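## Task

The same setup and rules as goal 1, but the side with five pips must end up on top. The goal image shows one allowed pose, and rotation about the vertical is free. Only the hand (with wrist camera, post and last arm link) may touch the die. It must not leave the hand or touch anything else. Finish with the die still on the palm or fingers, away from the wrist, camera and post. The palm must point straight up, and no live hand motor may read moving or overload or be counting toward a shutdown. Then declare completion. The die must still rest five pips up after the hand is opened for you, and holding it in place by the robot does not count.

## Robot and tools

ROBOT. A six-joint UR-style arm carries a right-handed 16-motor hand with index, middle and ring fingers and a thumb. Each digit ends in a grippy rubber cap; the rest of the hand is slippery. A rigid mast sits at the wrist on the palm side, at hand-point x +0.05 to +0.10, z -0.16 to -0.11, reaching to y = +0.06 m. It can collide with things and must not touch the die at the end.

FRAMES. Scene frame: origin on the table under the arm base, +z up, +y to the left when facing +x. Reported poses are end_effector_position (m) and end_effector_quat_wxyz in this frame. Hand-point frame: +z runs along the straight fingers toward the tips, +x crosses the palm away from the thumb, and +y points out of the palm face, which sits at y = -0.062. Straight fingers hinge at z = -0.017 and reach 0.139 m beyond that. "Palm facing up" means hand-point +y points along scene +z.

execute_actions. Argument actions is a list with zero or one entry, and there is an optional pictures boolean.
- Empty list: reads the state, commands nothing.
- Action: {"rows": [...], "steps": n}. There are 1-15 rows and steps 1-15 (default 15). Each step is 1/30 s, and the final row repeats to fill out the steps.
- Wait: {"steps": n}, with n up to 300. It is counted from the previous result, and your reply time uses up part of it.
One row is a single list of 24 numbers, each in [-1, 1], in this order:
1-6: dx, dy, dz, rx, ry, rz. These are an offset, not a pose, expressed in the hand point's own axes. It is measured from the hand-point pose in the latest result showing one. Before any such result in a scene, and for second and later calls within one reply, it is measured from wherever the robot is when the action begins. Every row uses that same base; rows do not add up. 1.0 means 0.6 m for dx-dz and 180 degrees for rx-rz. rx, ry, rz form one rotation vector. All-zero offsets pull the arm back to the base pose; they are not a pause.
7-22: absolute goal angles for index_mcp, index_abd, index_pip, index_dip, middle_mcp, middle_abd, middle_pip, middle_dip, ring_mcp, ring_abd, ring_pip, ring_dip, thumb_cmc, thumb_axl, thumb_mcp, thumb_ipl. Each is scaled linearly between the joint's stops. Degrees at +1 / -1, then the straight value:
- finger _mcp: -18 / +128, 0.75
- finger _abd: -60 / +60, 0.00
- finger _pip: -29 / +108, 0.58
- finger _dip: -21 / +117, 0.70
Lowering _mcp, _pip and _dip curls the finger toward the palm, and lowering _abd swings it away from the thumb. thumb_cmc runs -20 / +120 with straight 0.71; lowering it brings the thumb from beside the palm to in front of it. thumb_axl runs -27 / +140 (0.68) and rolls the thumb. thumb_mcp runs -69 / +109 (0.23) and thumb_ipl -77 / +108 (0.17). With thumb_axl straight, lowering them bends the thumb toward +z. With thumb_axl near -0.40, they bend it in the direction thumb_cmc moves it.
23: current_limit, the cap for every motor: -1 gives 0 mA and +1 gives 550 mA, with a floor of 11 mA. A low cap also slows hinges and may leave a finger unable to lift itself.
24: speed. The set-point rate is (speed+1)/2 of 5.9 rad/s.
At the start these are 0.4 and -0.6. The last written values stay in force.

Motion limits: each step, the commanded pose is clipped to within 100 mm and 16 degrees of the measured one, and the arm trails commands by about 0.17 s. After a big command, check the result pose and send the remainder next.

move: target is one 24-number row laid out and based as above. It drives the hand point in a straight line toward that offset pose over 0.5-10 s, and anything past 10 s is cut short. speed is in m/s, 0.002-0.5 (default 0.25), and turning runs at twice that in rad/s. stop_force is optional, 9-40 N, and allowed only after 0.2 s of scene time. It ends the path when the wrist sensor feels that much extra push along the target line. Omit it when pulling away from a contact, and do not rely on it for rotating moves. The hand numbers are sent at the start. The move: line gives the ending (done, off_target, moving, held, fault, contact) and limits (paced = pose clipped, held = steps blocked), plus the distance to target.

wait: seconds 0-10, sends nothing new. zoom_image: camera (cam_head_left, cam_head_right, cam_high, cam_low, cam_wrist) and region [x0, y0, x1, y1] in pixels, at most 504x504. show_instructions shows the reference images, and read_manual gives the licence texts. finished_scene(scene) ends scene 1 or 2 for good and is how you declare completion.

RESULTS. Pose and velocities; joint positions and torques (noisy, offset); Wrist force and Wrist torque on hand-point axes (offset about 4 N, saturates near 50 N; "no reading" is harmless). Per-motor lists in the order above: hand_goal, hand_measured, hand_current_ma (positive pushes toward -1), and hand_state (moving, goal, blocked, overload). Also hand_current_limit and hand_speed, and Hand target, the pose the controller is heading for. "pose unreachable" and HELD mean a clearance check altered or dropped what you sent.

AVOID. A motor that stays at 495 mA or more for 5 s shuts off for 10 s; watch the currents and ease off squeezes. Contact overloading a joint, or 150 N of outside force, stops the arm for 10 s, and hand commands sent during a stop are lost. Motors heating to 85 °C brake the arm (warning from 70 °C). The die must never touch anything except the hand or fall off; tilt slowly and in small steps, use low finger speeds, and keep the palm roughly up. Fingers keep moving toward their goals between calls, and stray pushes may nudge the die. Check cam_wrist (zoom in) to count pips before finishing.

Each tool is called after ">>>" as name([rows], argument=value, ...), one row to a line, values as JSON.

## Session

>>> execute_actions(actions=[])

Scene clock: 0.00 s of 4800.00 s.
end_effector_position=(+0.6017, +0.0585, +0.4255) hand_goal=(+0.046, +0.000, -0.008, +0.280, +0.046, +0.000, -0.008, +0.280, +0.046, +0.000, -0.008, +0.280, -0.104, +0.266, +0.032, -0.018) hand_measured=(+0.062, +0.000, -0.006, +0.282, +0.062, +0.000, -0.006, +0.282, +0.060, +0.000, -0.006, +0.282, -0.088, +0.270, +0.034, -0.016) hand_current_ma=(+88, +0, +14, +13, +90, +0, +13, +14, +79, +0, +13, +14, +77, +25, +14, +13) hand_state=(goal, goal, goal, goal, goal, goal, goal, goal, goal, goal, goal, goal, goal, goal, goal, goal) hand_current_limit=0.40 hand_speed=-0.60 end_effector_quat_wxyz=(+0.503, +0.459, +0.516, +0.521) end_effector_velocity=(+0.000, -0.001, -0.000) end_effector_angular_velocity=(-0.000, +0.001, -0.001)
Joint positions: [-0.189 -1.175  2.212 -4.219 -1.296 -0.026]
Joint velocities: [-0.001 -0.    -0.     0.001 -0.    -0.   ]
Joint torques (N m, as the arm reports them, + toward a larger angle): no reading
Wrist force (N, on the end effector, along its own x y z axes, offset not removed): no reading
Wrist torque (N m, same axes, about the end effector's origin, offset not removed): no reading
Hand target: +0.602, +0.058, +0.425; +0.503, +0.459, +0.516, +0.521

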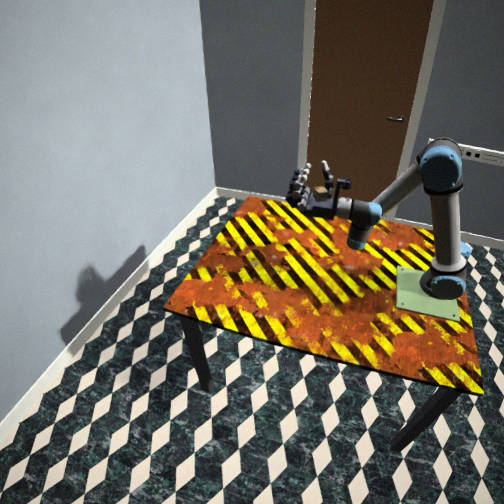

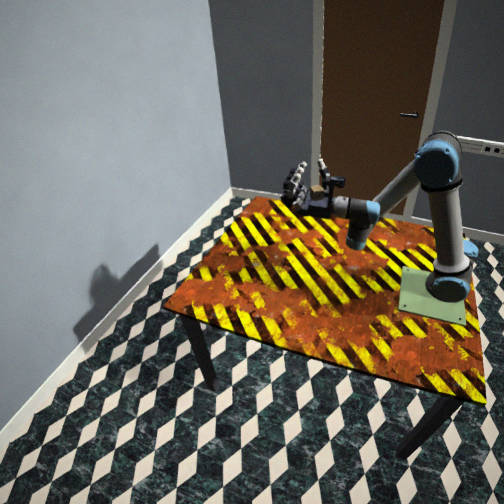

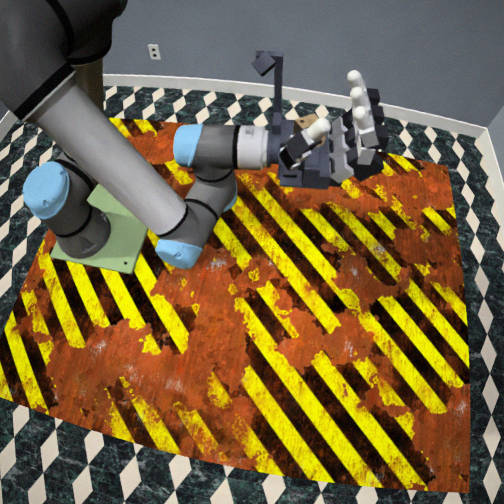

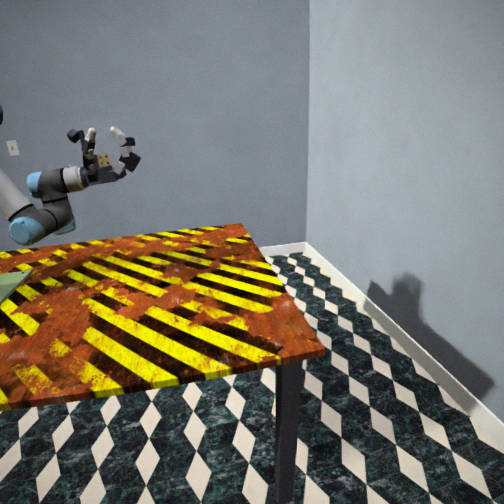

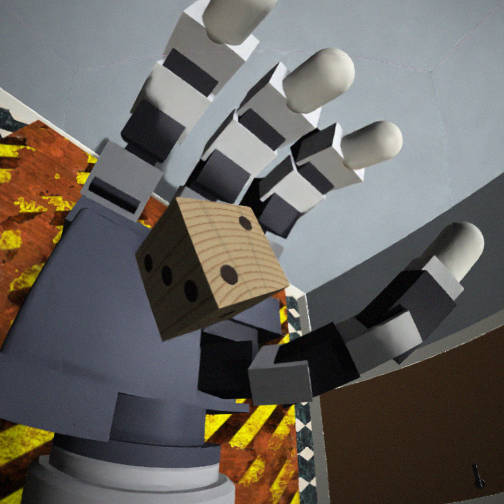

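>>> move(target=[0,0,0,0.14,0,0,0.7,0,-0.3,0.28,0.7,0,-0.3,0.28,0.7,0,-0.3,0.28,-0.104,0.266,0.032,-0.018,0.4,-0.3], speed=0.2)

>>> zoom_image(camera="cam_wrist", region=[60,20,360,320])

>>> zoom_image(camera="cam_head_left", region=[250,150,360,240])

Scene clock: 2.57 s of 4800.00 s.
end_effector_position=(+0.6017, +0.0585, +0.4256) hand_goal=(+0.700, +0.000, -0.300, +0.280, +0.700, +0.000, -0.300, +0.280, +0.700, +0.000, -0.300, +0.280, -0.104, +0.266, +0.032, -0.018) hand_measured=(+0.710, +0.000, -0.296, +0.282, +0.712, +0.000, -0.296, +0.282, +0.708, +0.000, -0.296, +0.282, -0.090, +0.270, +0.032, -0.016) hand_current_ma=(+51, +0, +21, +13, +63, +0, +20, +13, +45, +0, +19, +14, +73, +24, +0, +10) hand_state=(goal, goal, goal, goal, moving, goal, goal, goal, goal, goal, goal, goal, goal, goal, goal, goal) hand_current_limit=0.40 hand_speed=-0.30 end_effector_quat_wxyz=(+0.391, +0.557, +0.617, +0.396) end_effector_velocity=(+0.000, -0.000, +0.001) end_effector_angular_velocity=(-0.001, +0.011, -0.000)
Joint positions: [-0.193 -1.561  2.277 -3.445 -1.331 -0.144]
Joint velocities: [ 0.    -0.01  -0.005  0.026 -0.002 -0.003]
Joint torques (N m, as the arm reports them, + toward a larger angle): [  7.96 -24.56 -26.26  -1.43  -1.39  -1.6 ]
Wrist force (N, on the end effector, along its own x y z axes, offset not removed): [-0.1 -3.5 -1.5]
Wrist torque (N m, same axes, about the end effector's origin, offset not removed): [-0.27 0.16 -0.05]
Hand target: +0.602, +0.058, +0.426; +0.391, +0.557, +0.617, +0.395
Off the commanded pose: 0.000 m, 0 deg.
move: done

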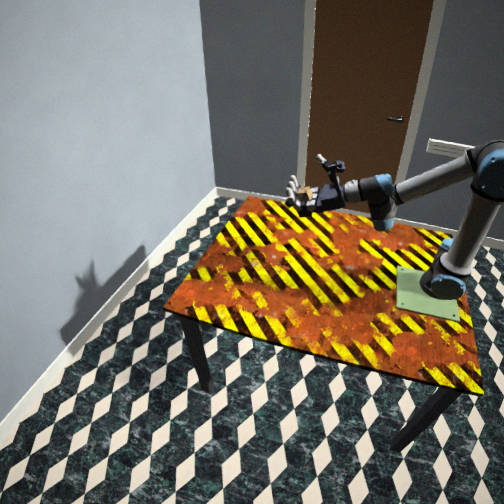

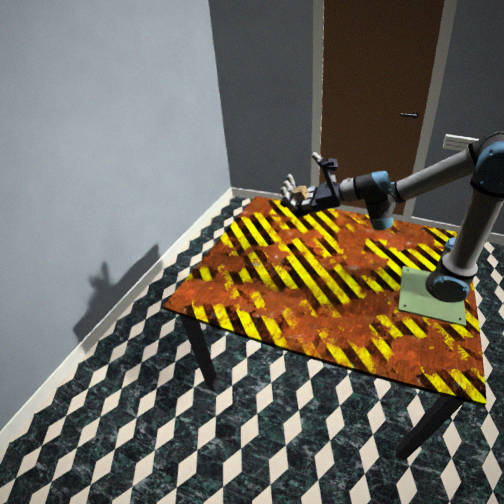

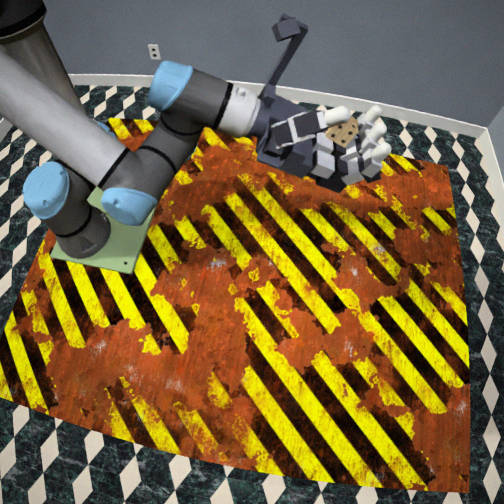

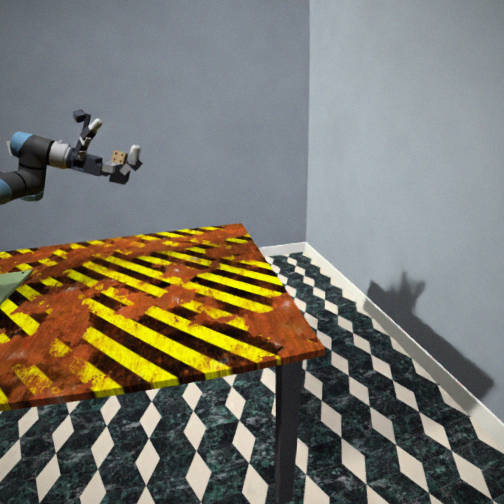

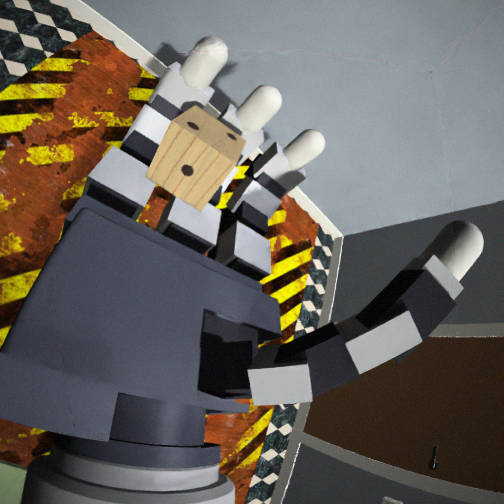

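Region (60, 20, 360, 320) of cam_wrist's 504x504 image, scaled by 1.680, with more detail than that image has.

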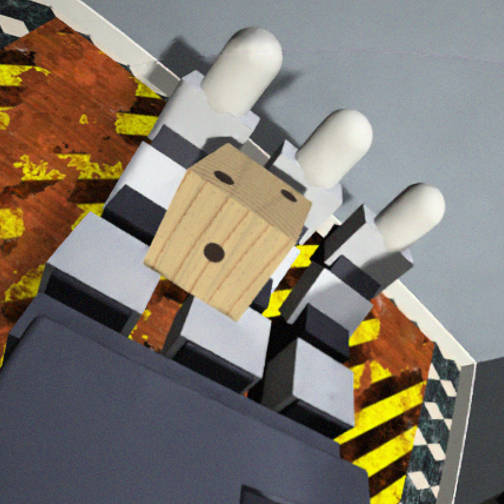

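Region (250, 150, 360, 240) of cam_head_left's 504x504 image, scaled by 4.582, with more detail than that image has; it fills the top 412 rows of this view, and the rest is white.

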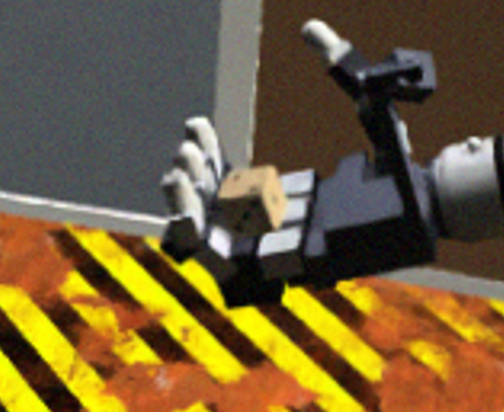

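>>> move(target=[0,0,0,0.36,0,0,-0.48,0,-0.2,0.28,-0.48,0,-0.2,0.28,-0.48,0,-0.2,0.28,-0.104,0.266,0.032,-0.018,0.4,-0.83], speed=0.2)

>>> zoom_image(camera="cam_wrist", region=[60,20,460,420])

Scene clock: 7.07 s of 4800.00 s.
end_effector_position=(+0.6018, +0.0584, +0.4256) hand_goal=(-0.480, +0.000, -0.200, +0.280, -0.480, +0.000, -0.200, +0.280, -0.480, +0.000, -0.200, +0.280, -0.104, +0.266, +0.032, -0.018) hand_measured=(-0.452, +0.000, -0.200, +0.282, -0.446, +0.000, -0.200, +0.282, -0.450, +0.000, -0.200, +0.282, -0.100, +0.270, +0.030, -0.016) hand_current_ma=(+152, +0, -1, +13, +183, +0, -1, +13, +174, -1, -1, +14, +16, +24, -18, +7) hand_state=(blocked, goal, goal, goal, blocked, goal, goal, goal, blocked, goal, goal, goal, goal, goal, goal, goal) hand_current_limit=0.40 hand_speed=-0.83 end_effector_quat_wxyz=(+0.032, +0.680, +0.733, +0.004) end_effector_velocity=(+0.001, -0.000, +0.000) end_effector_angular_velocity=(-0.000, +0.011, -0.002)
Joint positions: [-0.093 -1.55   1.437 -1.505 -1.601 -0.179]
Joint velocities: [ 0.     0.008 -0.014  0.017 -0.002  0.002]
Joint torques (N m, as the arm reports them, + toward a larger angle): [  6.73 -17.03 -30.51  -1.39  -1.09   1.14]
Wrist force (N, on the end effector, along its own x y z axes, offset not removed): [1.0 -0.5 0.0]
Wrist torque (N m, same axes, about the end effector's origin, offset not removed): [0.17 -0.09 0.23]
Hand target: +0.602, +0.058, +0.426; +0.032, +0.680, +0.733, +0.004
Off the commanded pose: 0.000 m, 0 deg.
move: done

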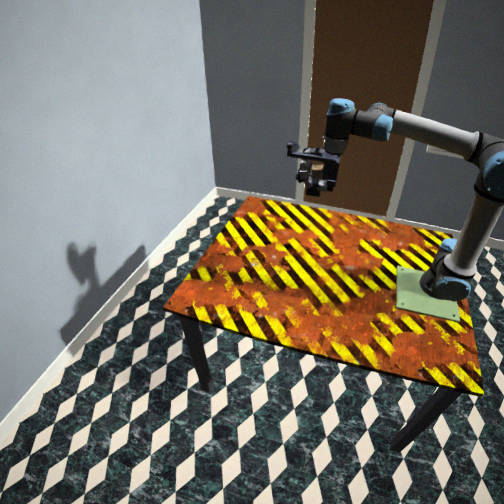

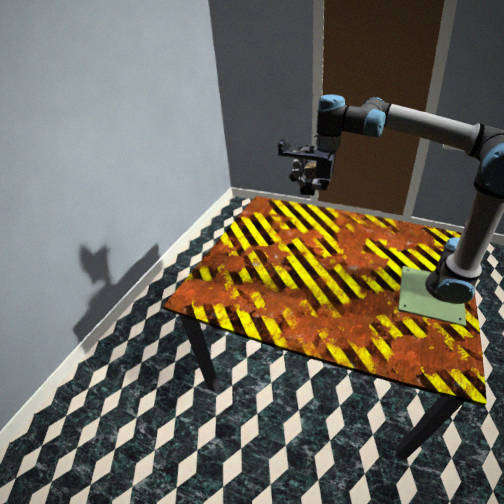

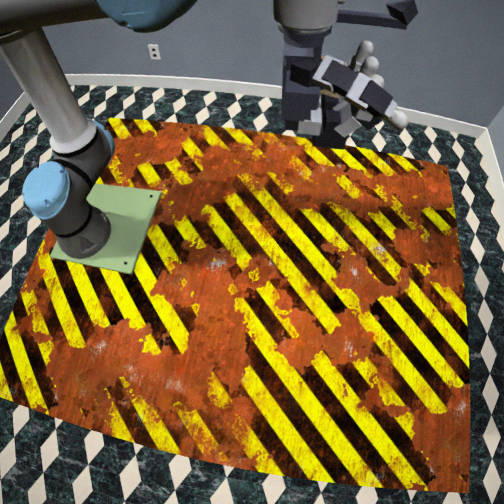

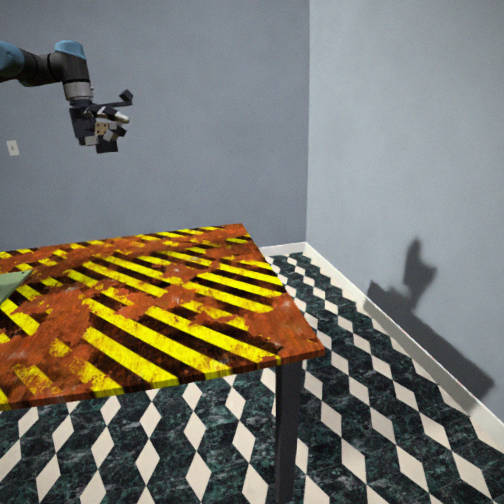

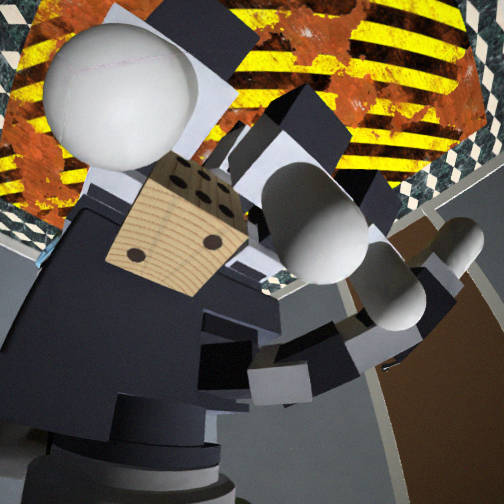

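Region (60, 20, 460, 420) of cam_wrist's 504x504 image, scaled by 1.260, with more detail than that image has.

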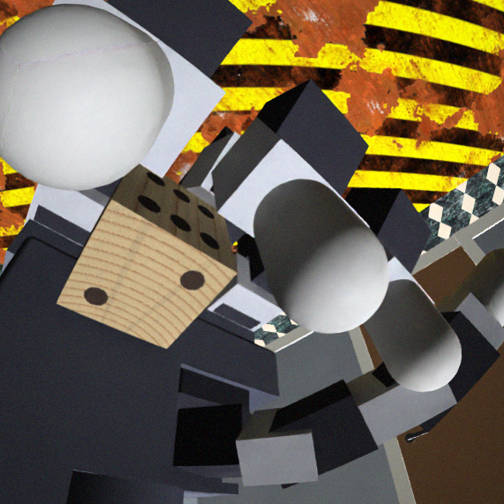

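>>> move(target=[0,0,0,-0.38,0,0,-0.44,0,-0.2,0.28,-0.44,0,-0.2,0.28,-0.44,0,-0.2,0.28,-0.104,0.266,0.032,-0.018,0.4,-0.6], speed=0.25)

>>> move(target=[0,0,0,0.02,0,0,0.7,0,-0.3,0.28,0.7,0,-0.3,0.28,0.7,0,-0.3,0.28,-0.104,0.266,0.032,-0.018,0.4,-0.6], speed=0.1)

>>> zoom_image(camera="cam_wrist", region=[60,20,360,320])

Scene clock: 10.90 s of 4800.00 s.
end_effector_position=(+0.6016, +0.0584, +0.4255) hand_goal=(-0.440, +0.000, -0.200, +0.280, -0.440, +0.000, -0.200, +0.280, -0.440, +0.000, -0.200, +0.280, -0.104, +0.266, +0.032, -0.018) hand_measured=(-0.430, +0.000, -0.200, +0.282, -0.428, +0.000, -0.200, +0.282, -0.430, +0.000, -0.200, +0.282, -0.102, +0.270, +0.030, -0.016) hand_current_ma=(+51, +0, -1, +12, +63, +0, -1, +13, +56, -1, -1, +13, +15, +24, -18, +7) hand_state=(goal, goal, goal, goal, goal, goal, goal, goal, goal, goal, goal, goal, goal, goal, goal, goal) hand_current_limit=0.40 hand_speed=-0.60 end_effector_quat_wxyz=(+0.408, +0.544, +0.604, +0.415) end_effector_velocity=(+0.000, +0.001, +0.001) end_effector_angular_velocity=(-0.000, -0.012, +0.001)
Joint positions: [-0.195 -1.511  2.286 -3.568 -1.32  -0.129]
Joint velocities: [ 0.001  0.009 -0.002 -0.02   0.     0.003]
Joint torques (N m, as the arm reports them, + toward a larger angle): [  7.92 -12.74 -24.28  -3.8    0.56   1.49]
Wrist force (N, on the end effector, along its own x y z axes, offset not removed): [0.5 -0.6 -2.7]
Wrist torque (N m, same axes, about the end effector's origin, offset not removed): [-0.02 0.08 -0.11]
Hand target: +0.602, +0.058, +0.426; +0.409, +0.544, +0.604, +0.415
Off the commanded pose: 0.000 m, 0 deg.
move: done

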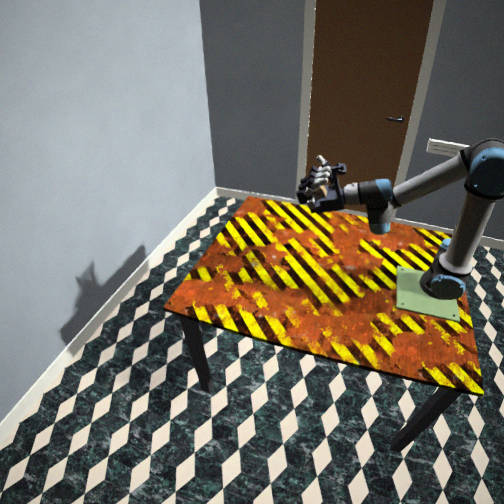

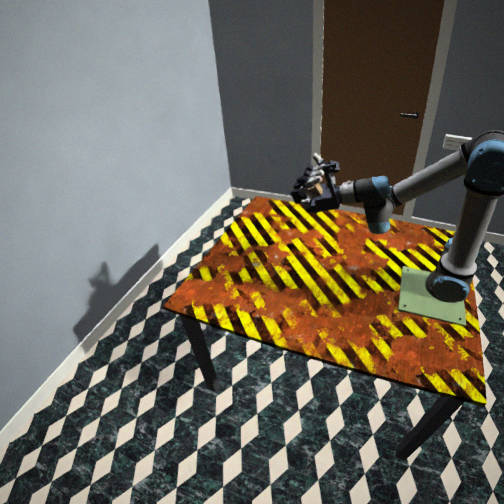

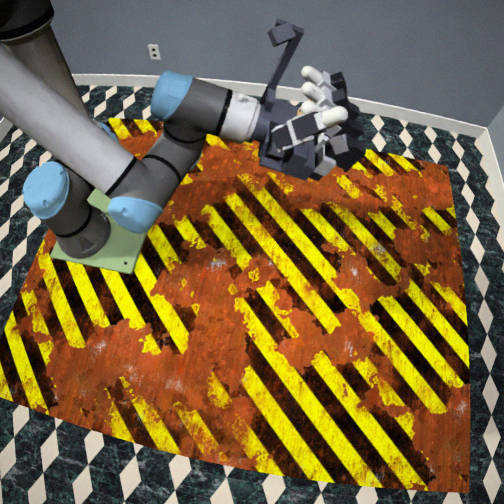

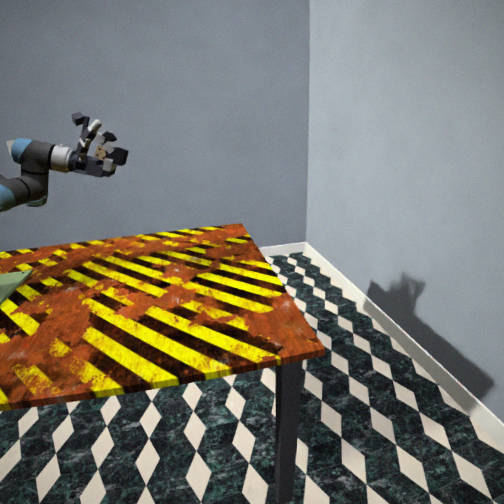

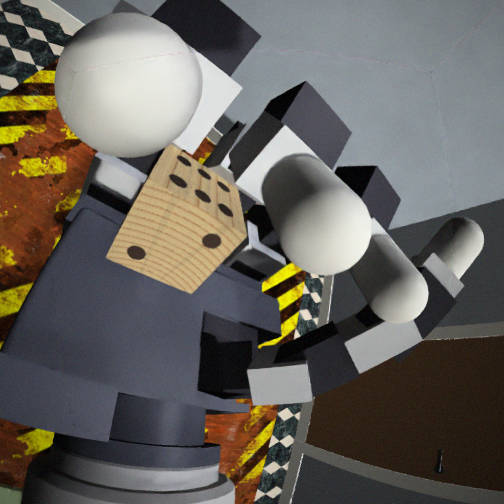

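Scene clock: 12.43 s of 4800.00 s.
end_effector_position=(+0.6016, +0.0584, +0.4255) hand_goal=(+0.700, +0.000, -0.300, +0.280, +0.700, +0.000, -0.300, +0.280, +0.700, +0.000, -0.300, +0.280, -0.104, +0.266, +0.032, -0.018) hand_measured=(+0.710, +0.000, -0.298, +0.282, +0.710, +0.000, -0.298, +0.282, +0.708, +0.000, -0.298, +0.282, -0.102, +0.270, +0.030, -0.016) hand_current_ma=(+49, +0, +8, +12, +53, +0, +8, +12, +47, -1, +8, +13, +15, +24, -18, +7) hand_state=(goal, goal, goal, goal, goal, goal, goal, goal, goal, goal, goal, goal, goal, goal, goal, goal) hand_current_limit=0.40 hand_speed=-0.60 end_effector_quat_wxyz=(+0.391, +0.557, +0.617, +0.396) end_effector_velocity=(+0.000, -0.000, -0.000) end_effector_angular_velocity=(-0.000, +0.001, -0.000)
Joint positions: [-0.193 -1.561  2.277 -3.445 -1.33  -0.144]
Joint velocities: [-0.    -0.    -0.     0.001 -0.    -0.001]
Joint torques (N m, as the arm reports them, + toward a larger angle): [  6.86 -25.81 -26.4   -1.66  -0.96  -1.56]
Wrist force (N, on the end effector, along its own x y z axes, offset not removed): [0.8 -0.2 -2.8]
Wrist torque (N m, same axes, about the end effector's origin, offset not removed): [0.32 0.14 -0.01]
Hand target: +0.602, +0.058, +0.426; +0.391, +0.557, +0.617, +0.396
Off the commanded pose: 0.000 m, 0 deg.
move: done

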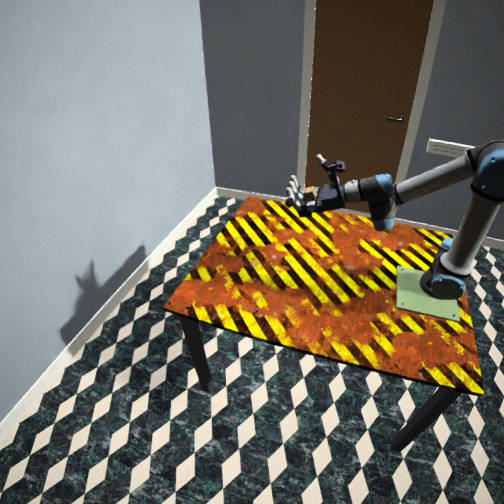

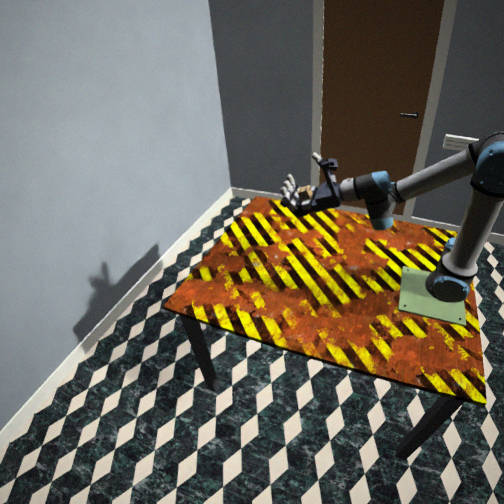

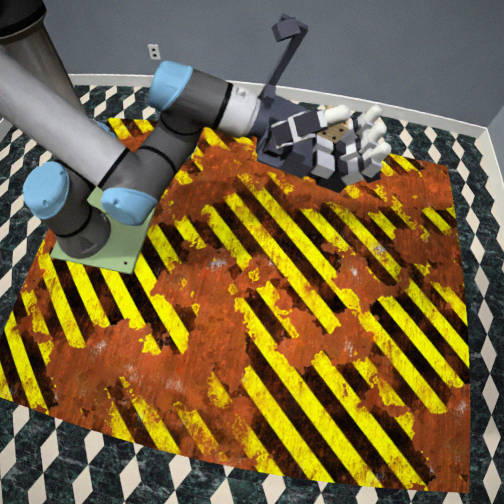

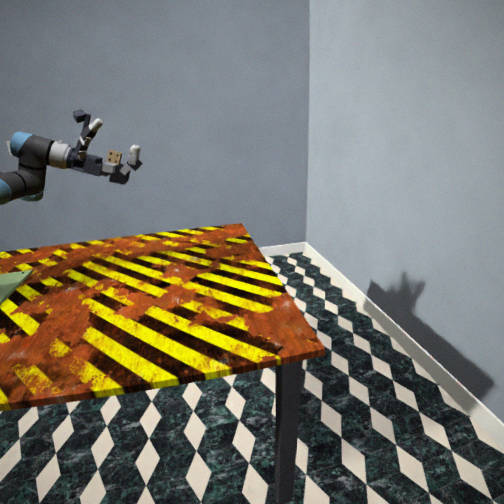

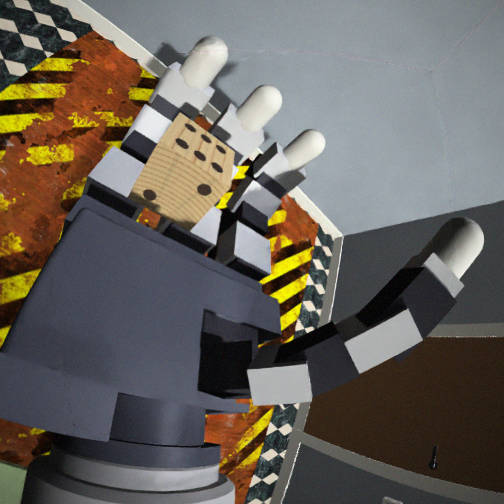

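Region (60, 20, 360, 320) of cam_wrist's 504x504 image, scaled by 1.680, with more detail than that image has.

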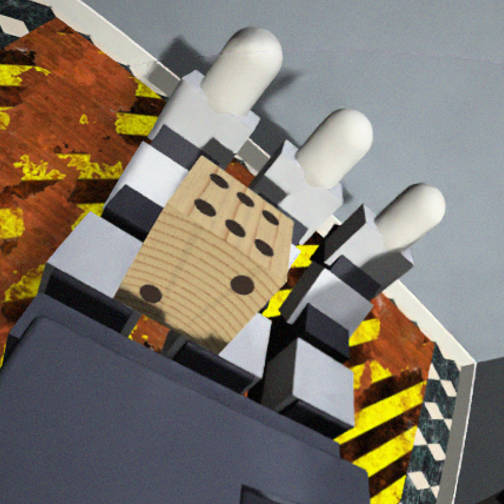

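>>> move(target=[0,0,0,0.36,0,0,-0.48,0,-0.2,0.28,-0.48,0,-0.2,0.28,-0.48,0,-0.2,0.28,-0.104,0.266,0.032,-0.018,0.4,-0.83], speed=0.2)

Scene clock: 16.53 s of 4800.00 s.
end_effector_position=(+0.6018, +0.0584, +0.4255) hand_goal=(-0.480, +0.000, -0.200, +0.280, -0.480, +0.000, -0.200, +0.280, -0.480, +0.000, -0.200, +0.280, -0.104, +0.266, +0.032, -0.018) hand_measured=(-0.452, +0.000, -0.200, +0.282, -0.064, +0.002, -0.200, +0.282, -0.070, -0.004, -0.200, +0.282, -0.102, +0.270, +0.030, -0.016) hand_current_ma=(+154, +0, -1, +12, +385, +6, +1, +12, +385, -19, +1, +13, +15, +24, -18, +7) hand_state=(blocked, goal, goal, goal, blocked, goal, goal, goal, blocked, goal, goal, goal, goal, goal, goal, goal) hand_current_limit=0.40 hand_speed=-0.83 end_effector_quat_wxyz=(+0.032, +0.680, +0.733, +0.004) end_effector_velocity=(+0.000, +0.000, -0.000) end_effector_angular_velocity=(-0.000, +0.013, -0.001)
Joint positions: [-0.093 -1.55   1.438 -1.506 -1.601 -0.179]
Joint velocities: [ 0.001  0.008 -0.014  0.019 -0.002  0.002]
Joint torques (N m, as the arm reports them, + toward a larger angle): [  7.4  -18.36 -31.49  -1.43  -1.5    1.37]
Wrist force (N, on the end effector, along its own x y z axes, offset not removed): [-1.4 3.5 -1.8]
Wrist torque (N m, same axes, about the end effector's origin, offset not removed): [0.93 0.37 0.02]
Hand target: +0.602, +0.058, +0.426; +0.032, +0.680, +0.733, +0.004
Off the commanded pose: 0.000 m, 0 deg.
move: done

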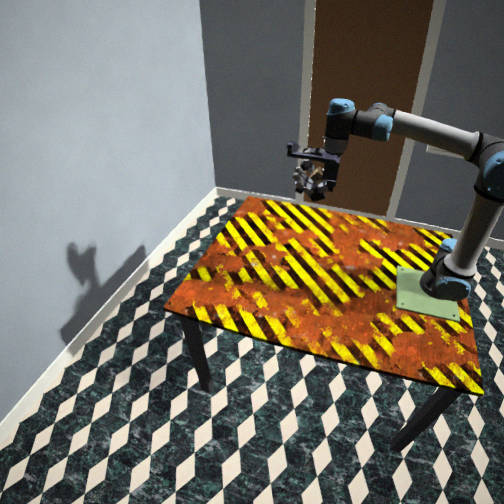

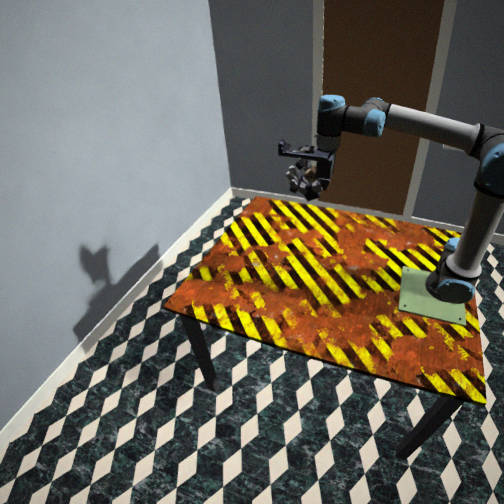

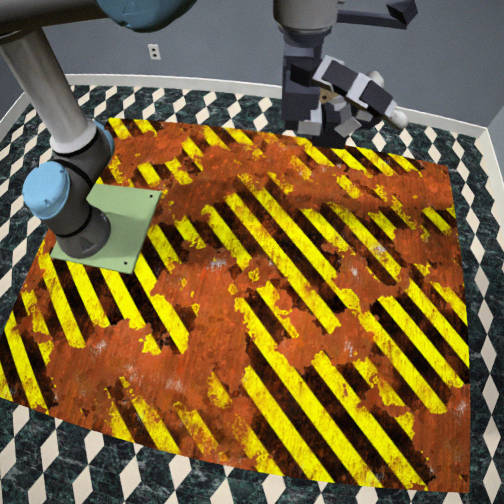

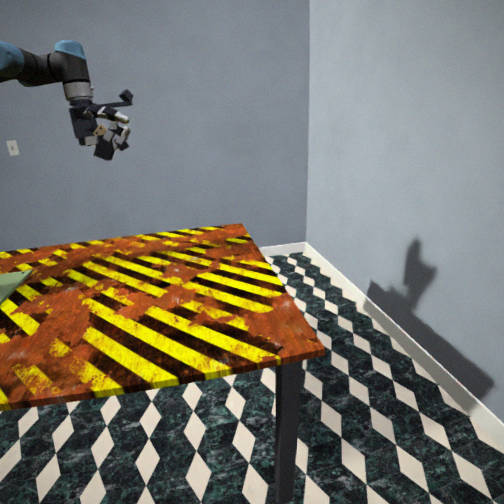

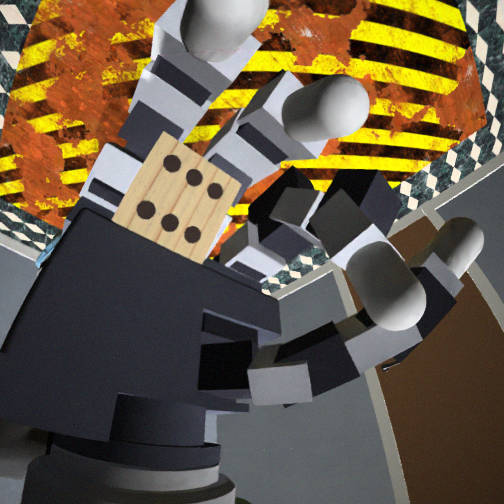

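>>> move(target=[0,0,0,-0.12,0,0,0.1,0,-0.3,0.28,0.1,0,-0.3,0.28,0.1,0,-0.3,0.28,-0.104,0.266,0.032,-0.018,0.4,-0.6], speed=0.2)

>>> zoom_image(camera="cam_low", region=[40,70,170,190])

Scene clock: 21.97 s of 4800.00 s.
end_effector_position=(+0.6017, +0.0584, +0.4256) hand_goal=(+0.100, +0.000, -0.300, +0.280, +0.100, +0.000, -0.300, +0.280, +0.100, +0.000, -0.300, +0.280, -0.104, +0.266, +0.032, -0.018) hand_measured=(+0.108, +0.000, -0.292, +0.282, +0.110, +0.002, -0.292, +0.282, +0.108, -0.004, -0.292, +0.282, -0.102, +0.270, +0.030, -0.016) hand_current_ma=(+48, +0, +38, +12, +56, +6, +44, +12, +50, -18, +44, +13, +15, +24, -19, +7) hand_state=(goal, goal, goal, goal, goal, goal, goal, goal, goal, goal, goal, goal, goal, goal, goal, goal) hand_current_limit=0.40 hand_speed=-0.60 end_effector_quat_wxyz=(+0.159, +0.662, +0.719, +0.141) end_effector_velocity=(+0.000, +0.000, -0.000) end_effector_angular_velocity=(+0.001, -0.012, +0.001)
Joint positions: [-0.13  -1.719  1.815 -2.081 -1.518 -0.211]
Joint velocities: [-0.001 -0.002  0.01  -0.019  0.003 -0.   ]
Joint torques (N m, as the arm reports them, + toward a larger angle): [ -6.44 -24.49 -18.48  -4.76   1.48  -1.57]
Wrist force (N, on the end effector, along its own x y z axes, offset not removed): [-0.3 -3.2 -0.5]
Wrist torque (N m, same axes, about the end effector's origin, offset not removed): [-0.27 0.11 -0.08]
Hand target: +0.602, +0.058, +0.426; +0.159, +0.662, +0.719, +0.142
Off the commanded pose: 0.000 m, 0 deg.
move: done

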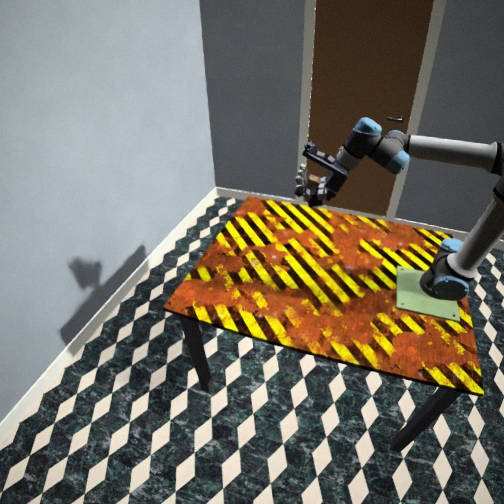

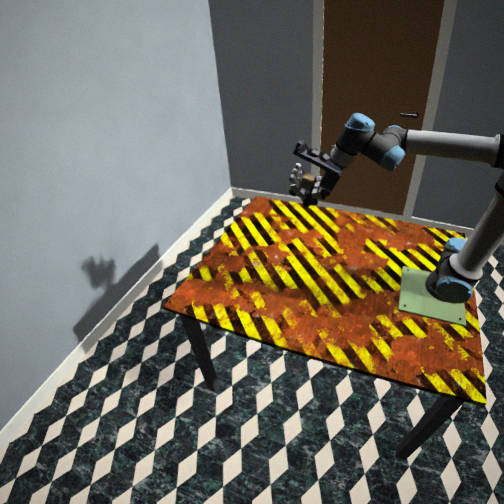

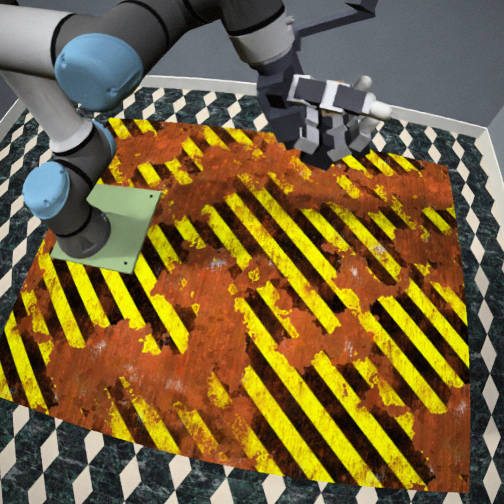

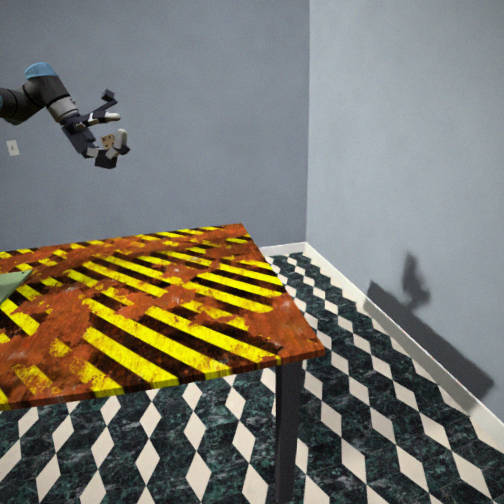

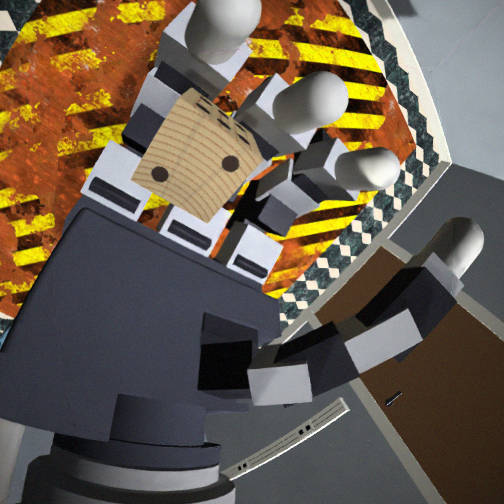

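Region (40, 70, 170, 190) of cam_low's 504x504 image, scaled by 3.877, with more detail than that image has; it fills the top 465 rows of this view, and the rest is white.

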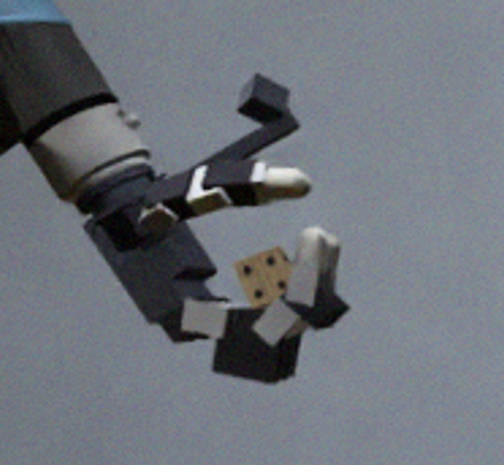

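Die has slid outward; closing fingers while pitching again.

>>> move(target=[0,0,0,0.12,0,0,-0.48,0,-0.2,0.28,-0.48,0,-0.2,0.28,-0.48,0,-0.2,0.28,-0.104,0.266,0.032,-0.018,0.4,-0.7], speed=0.2)

Scene clock: 23.83 s of 4800.00 s.
end_effector_position=(+0.6017, +0.0584, +0.4255) hand_goal=(-0.480, +0.000, -0.200, +0.280, -0.480, +0.000, -0.200, +0.280, -0.480, +0.000, -0.200, +0.280, -0.104, +0.266, +0.032, -0.018) hand_measured=(-0.452, +0.000, -0.200, +0.282, -0.442, +0.002, -0.198, +0.282, -0.448, -0.004, -0.198, +0.282, -0.102, +0.270, +0.030, -0.018) hand_current_ma=(+153, +0, -1, +12, +198, +6, +9, +12, +186, -18, +13, +13, +15, +24, -19, +7) hand_state=(blocked, goal, goal, goal, blocked, goal, goal, goal, blocked, goal, goal, goal, goal, goal, goal, goal) hand_current_limit=0.40 hand_speed=-0.70 end_effector_quat_wxyz=(+0.032, +0.680, +0.733, +0.004) end_effector_velocity=(+0.000, +0.000, -0.000) end_effector_angular_velocity=(-0.000, +0.013, -0.001)
Joint positions: [-0.093 -1.55   1.438 -1.506 -1.601 -0.179]
Joint velocities: [ 0.001  0.008 -0.014  0.019 -0.002  0.002]
Joint torques (N m, as the arm reports them, + toward a larger angle): [  7.03 -16.53 -30.23  -1.44  -1.14   1.32]
Wrist force (N, on the end effector, along its own x y z axes, offset not removed): [-1.8 -0.3 1.1]
Wrist torque (N m, same axes, about the end effector's origin, offset not removed): [0.36 0.26 -0.13]
Hand target: +0.602, +0.058, +0.426; +0.032, +0.680, +0.733, +0.004
Off the commanded pose: 0.000 m, 0 deg.
move: done

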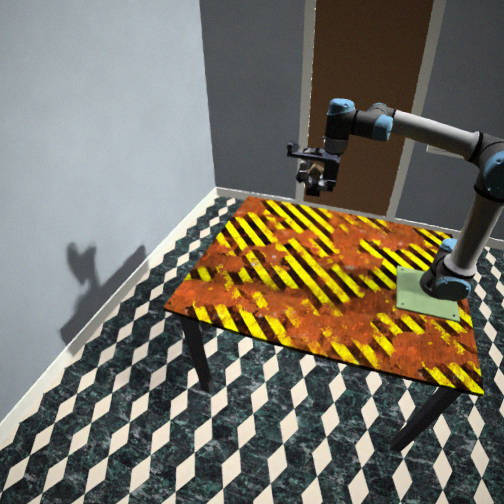

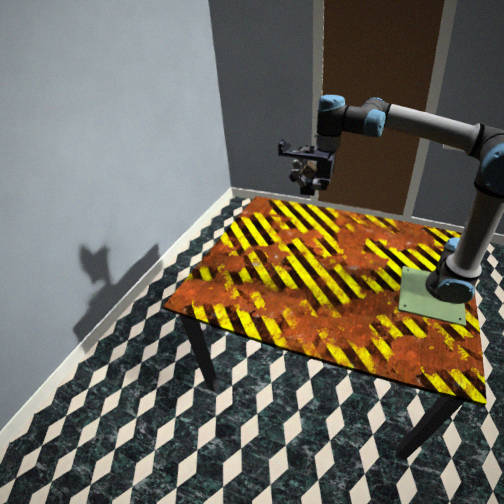

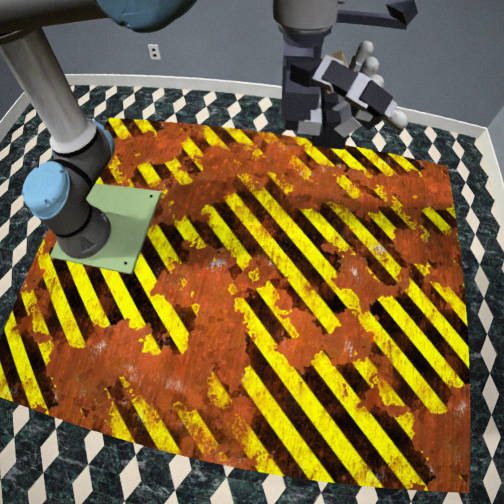

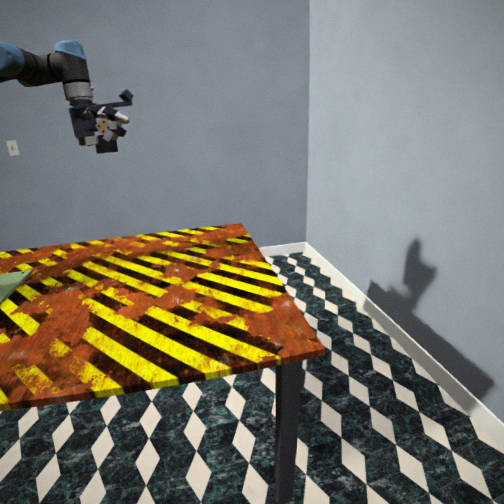

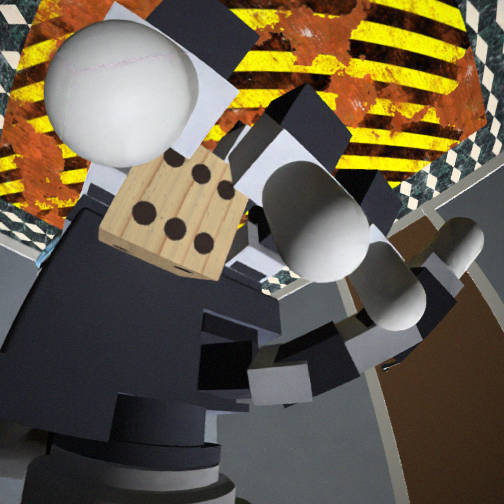

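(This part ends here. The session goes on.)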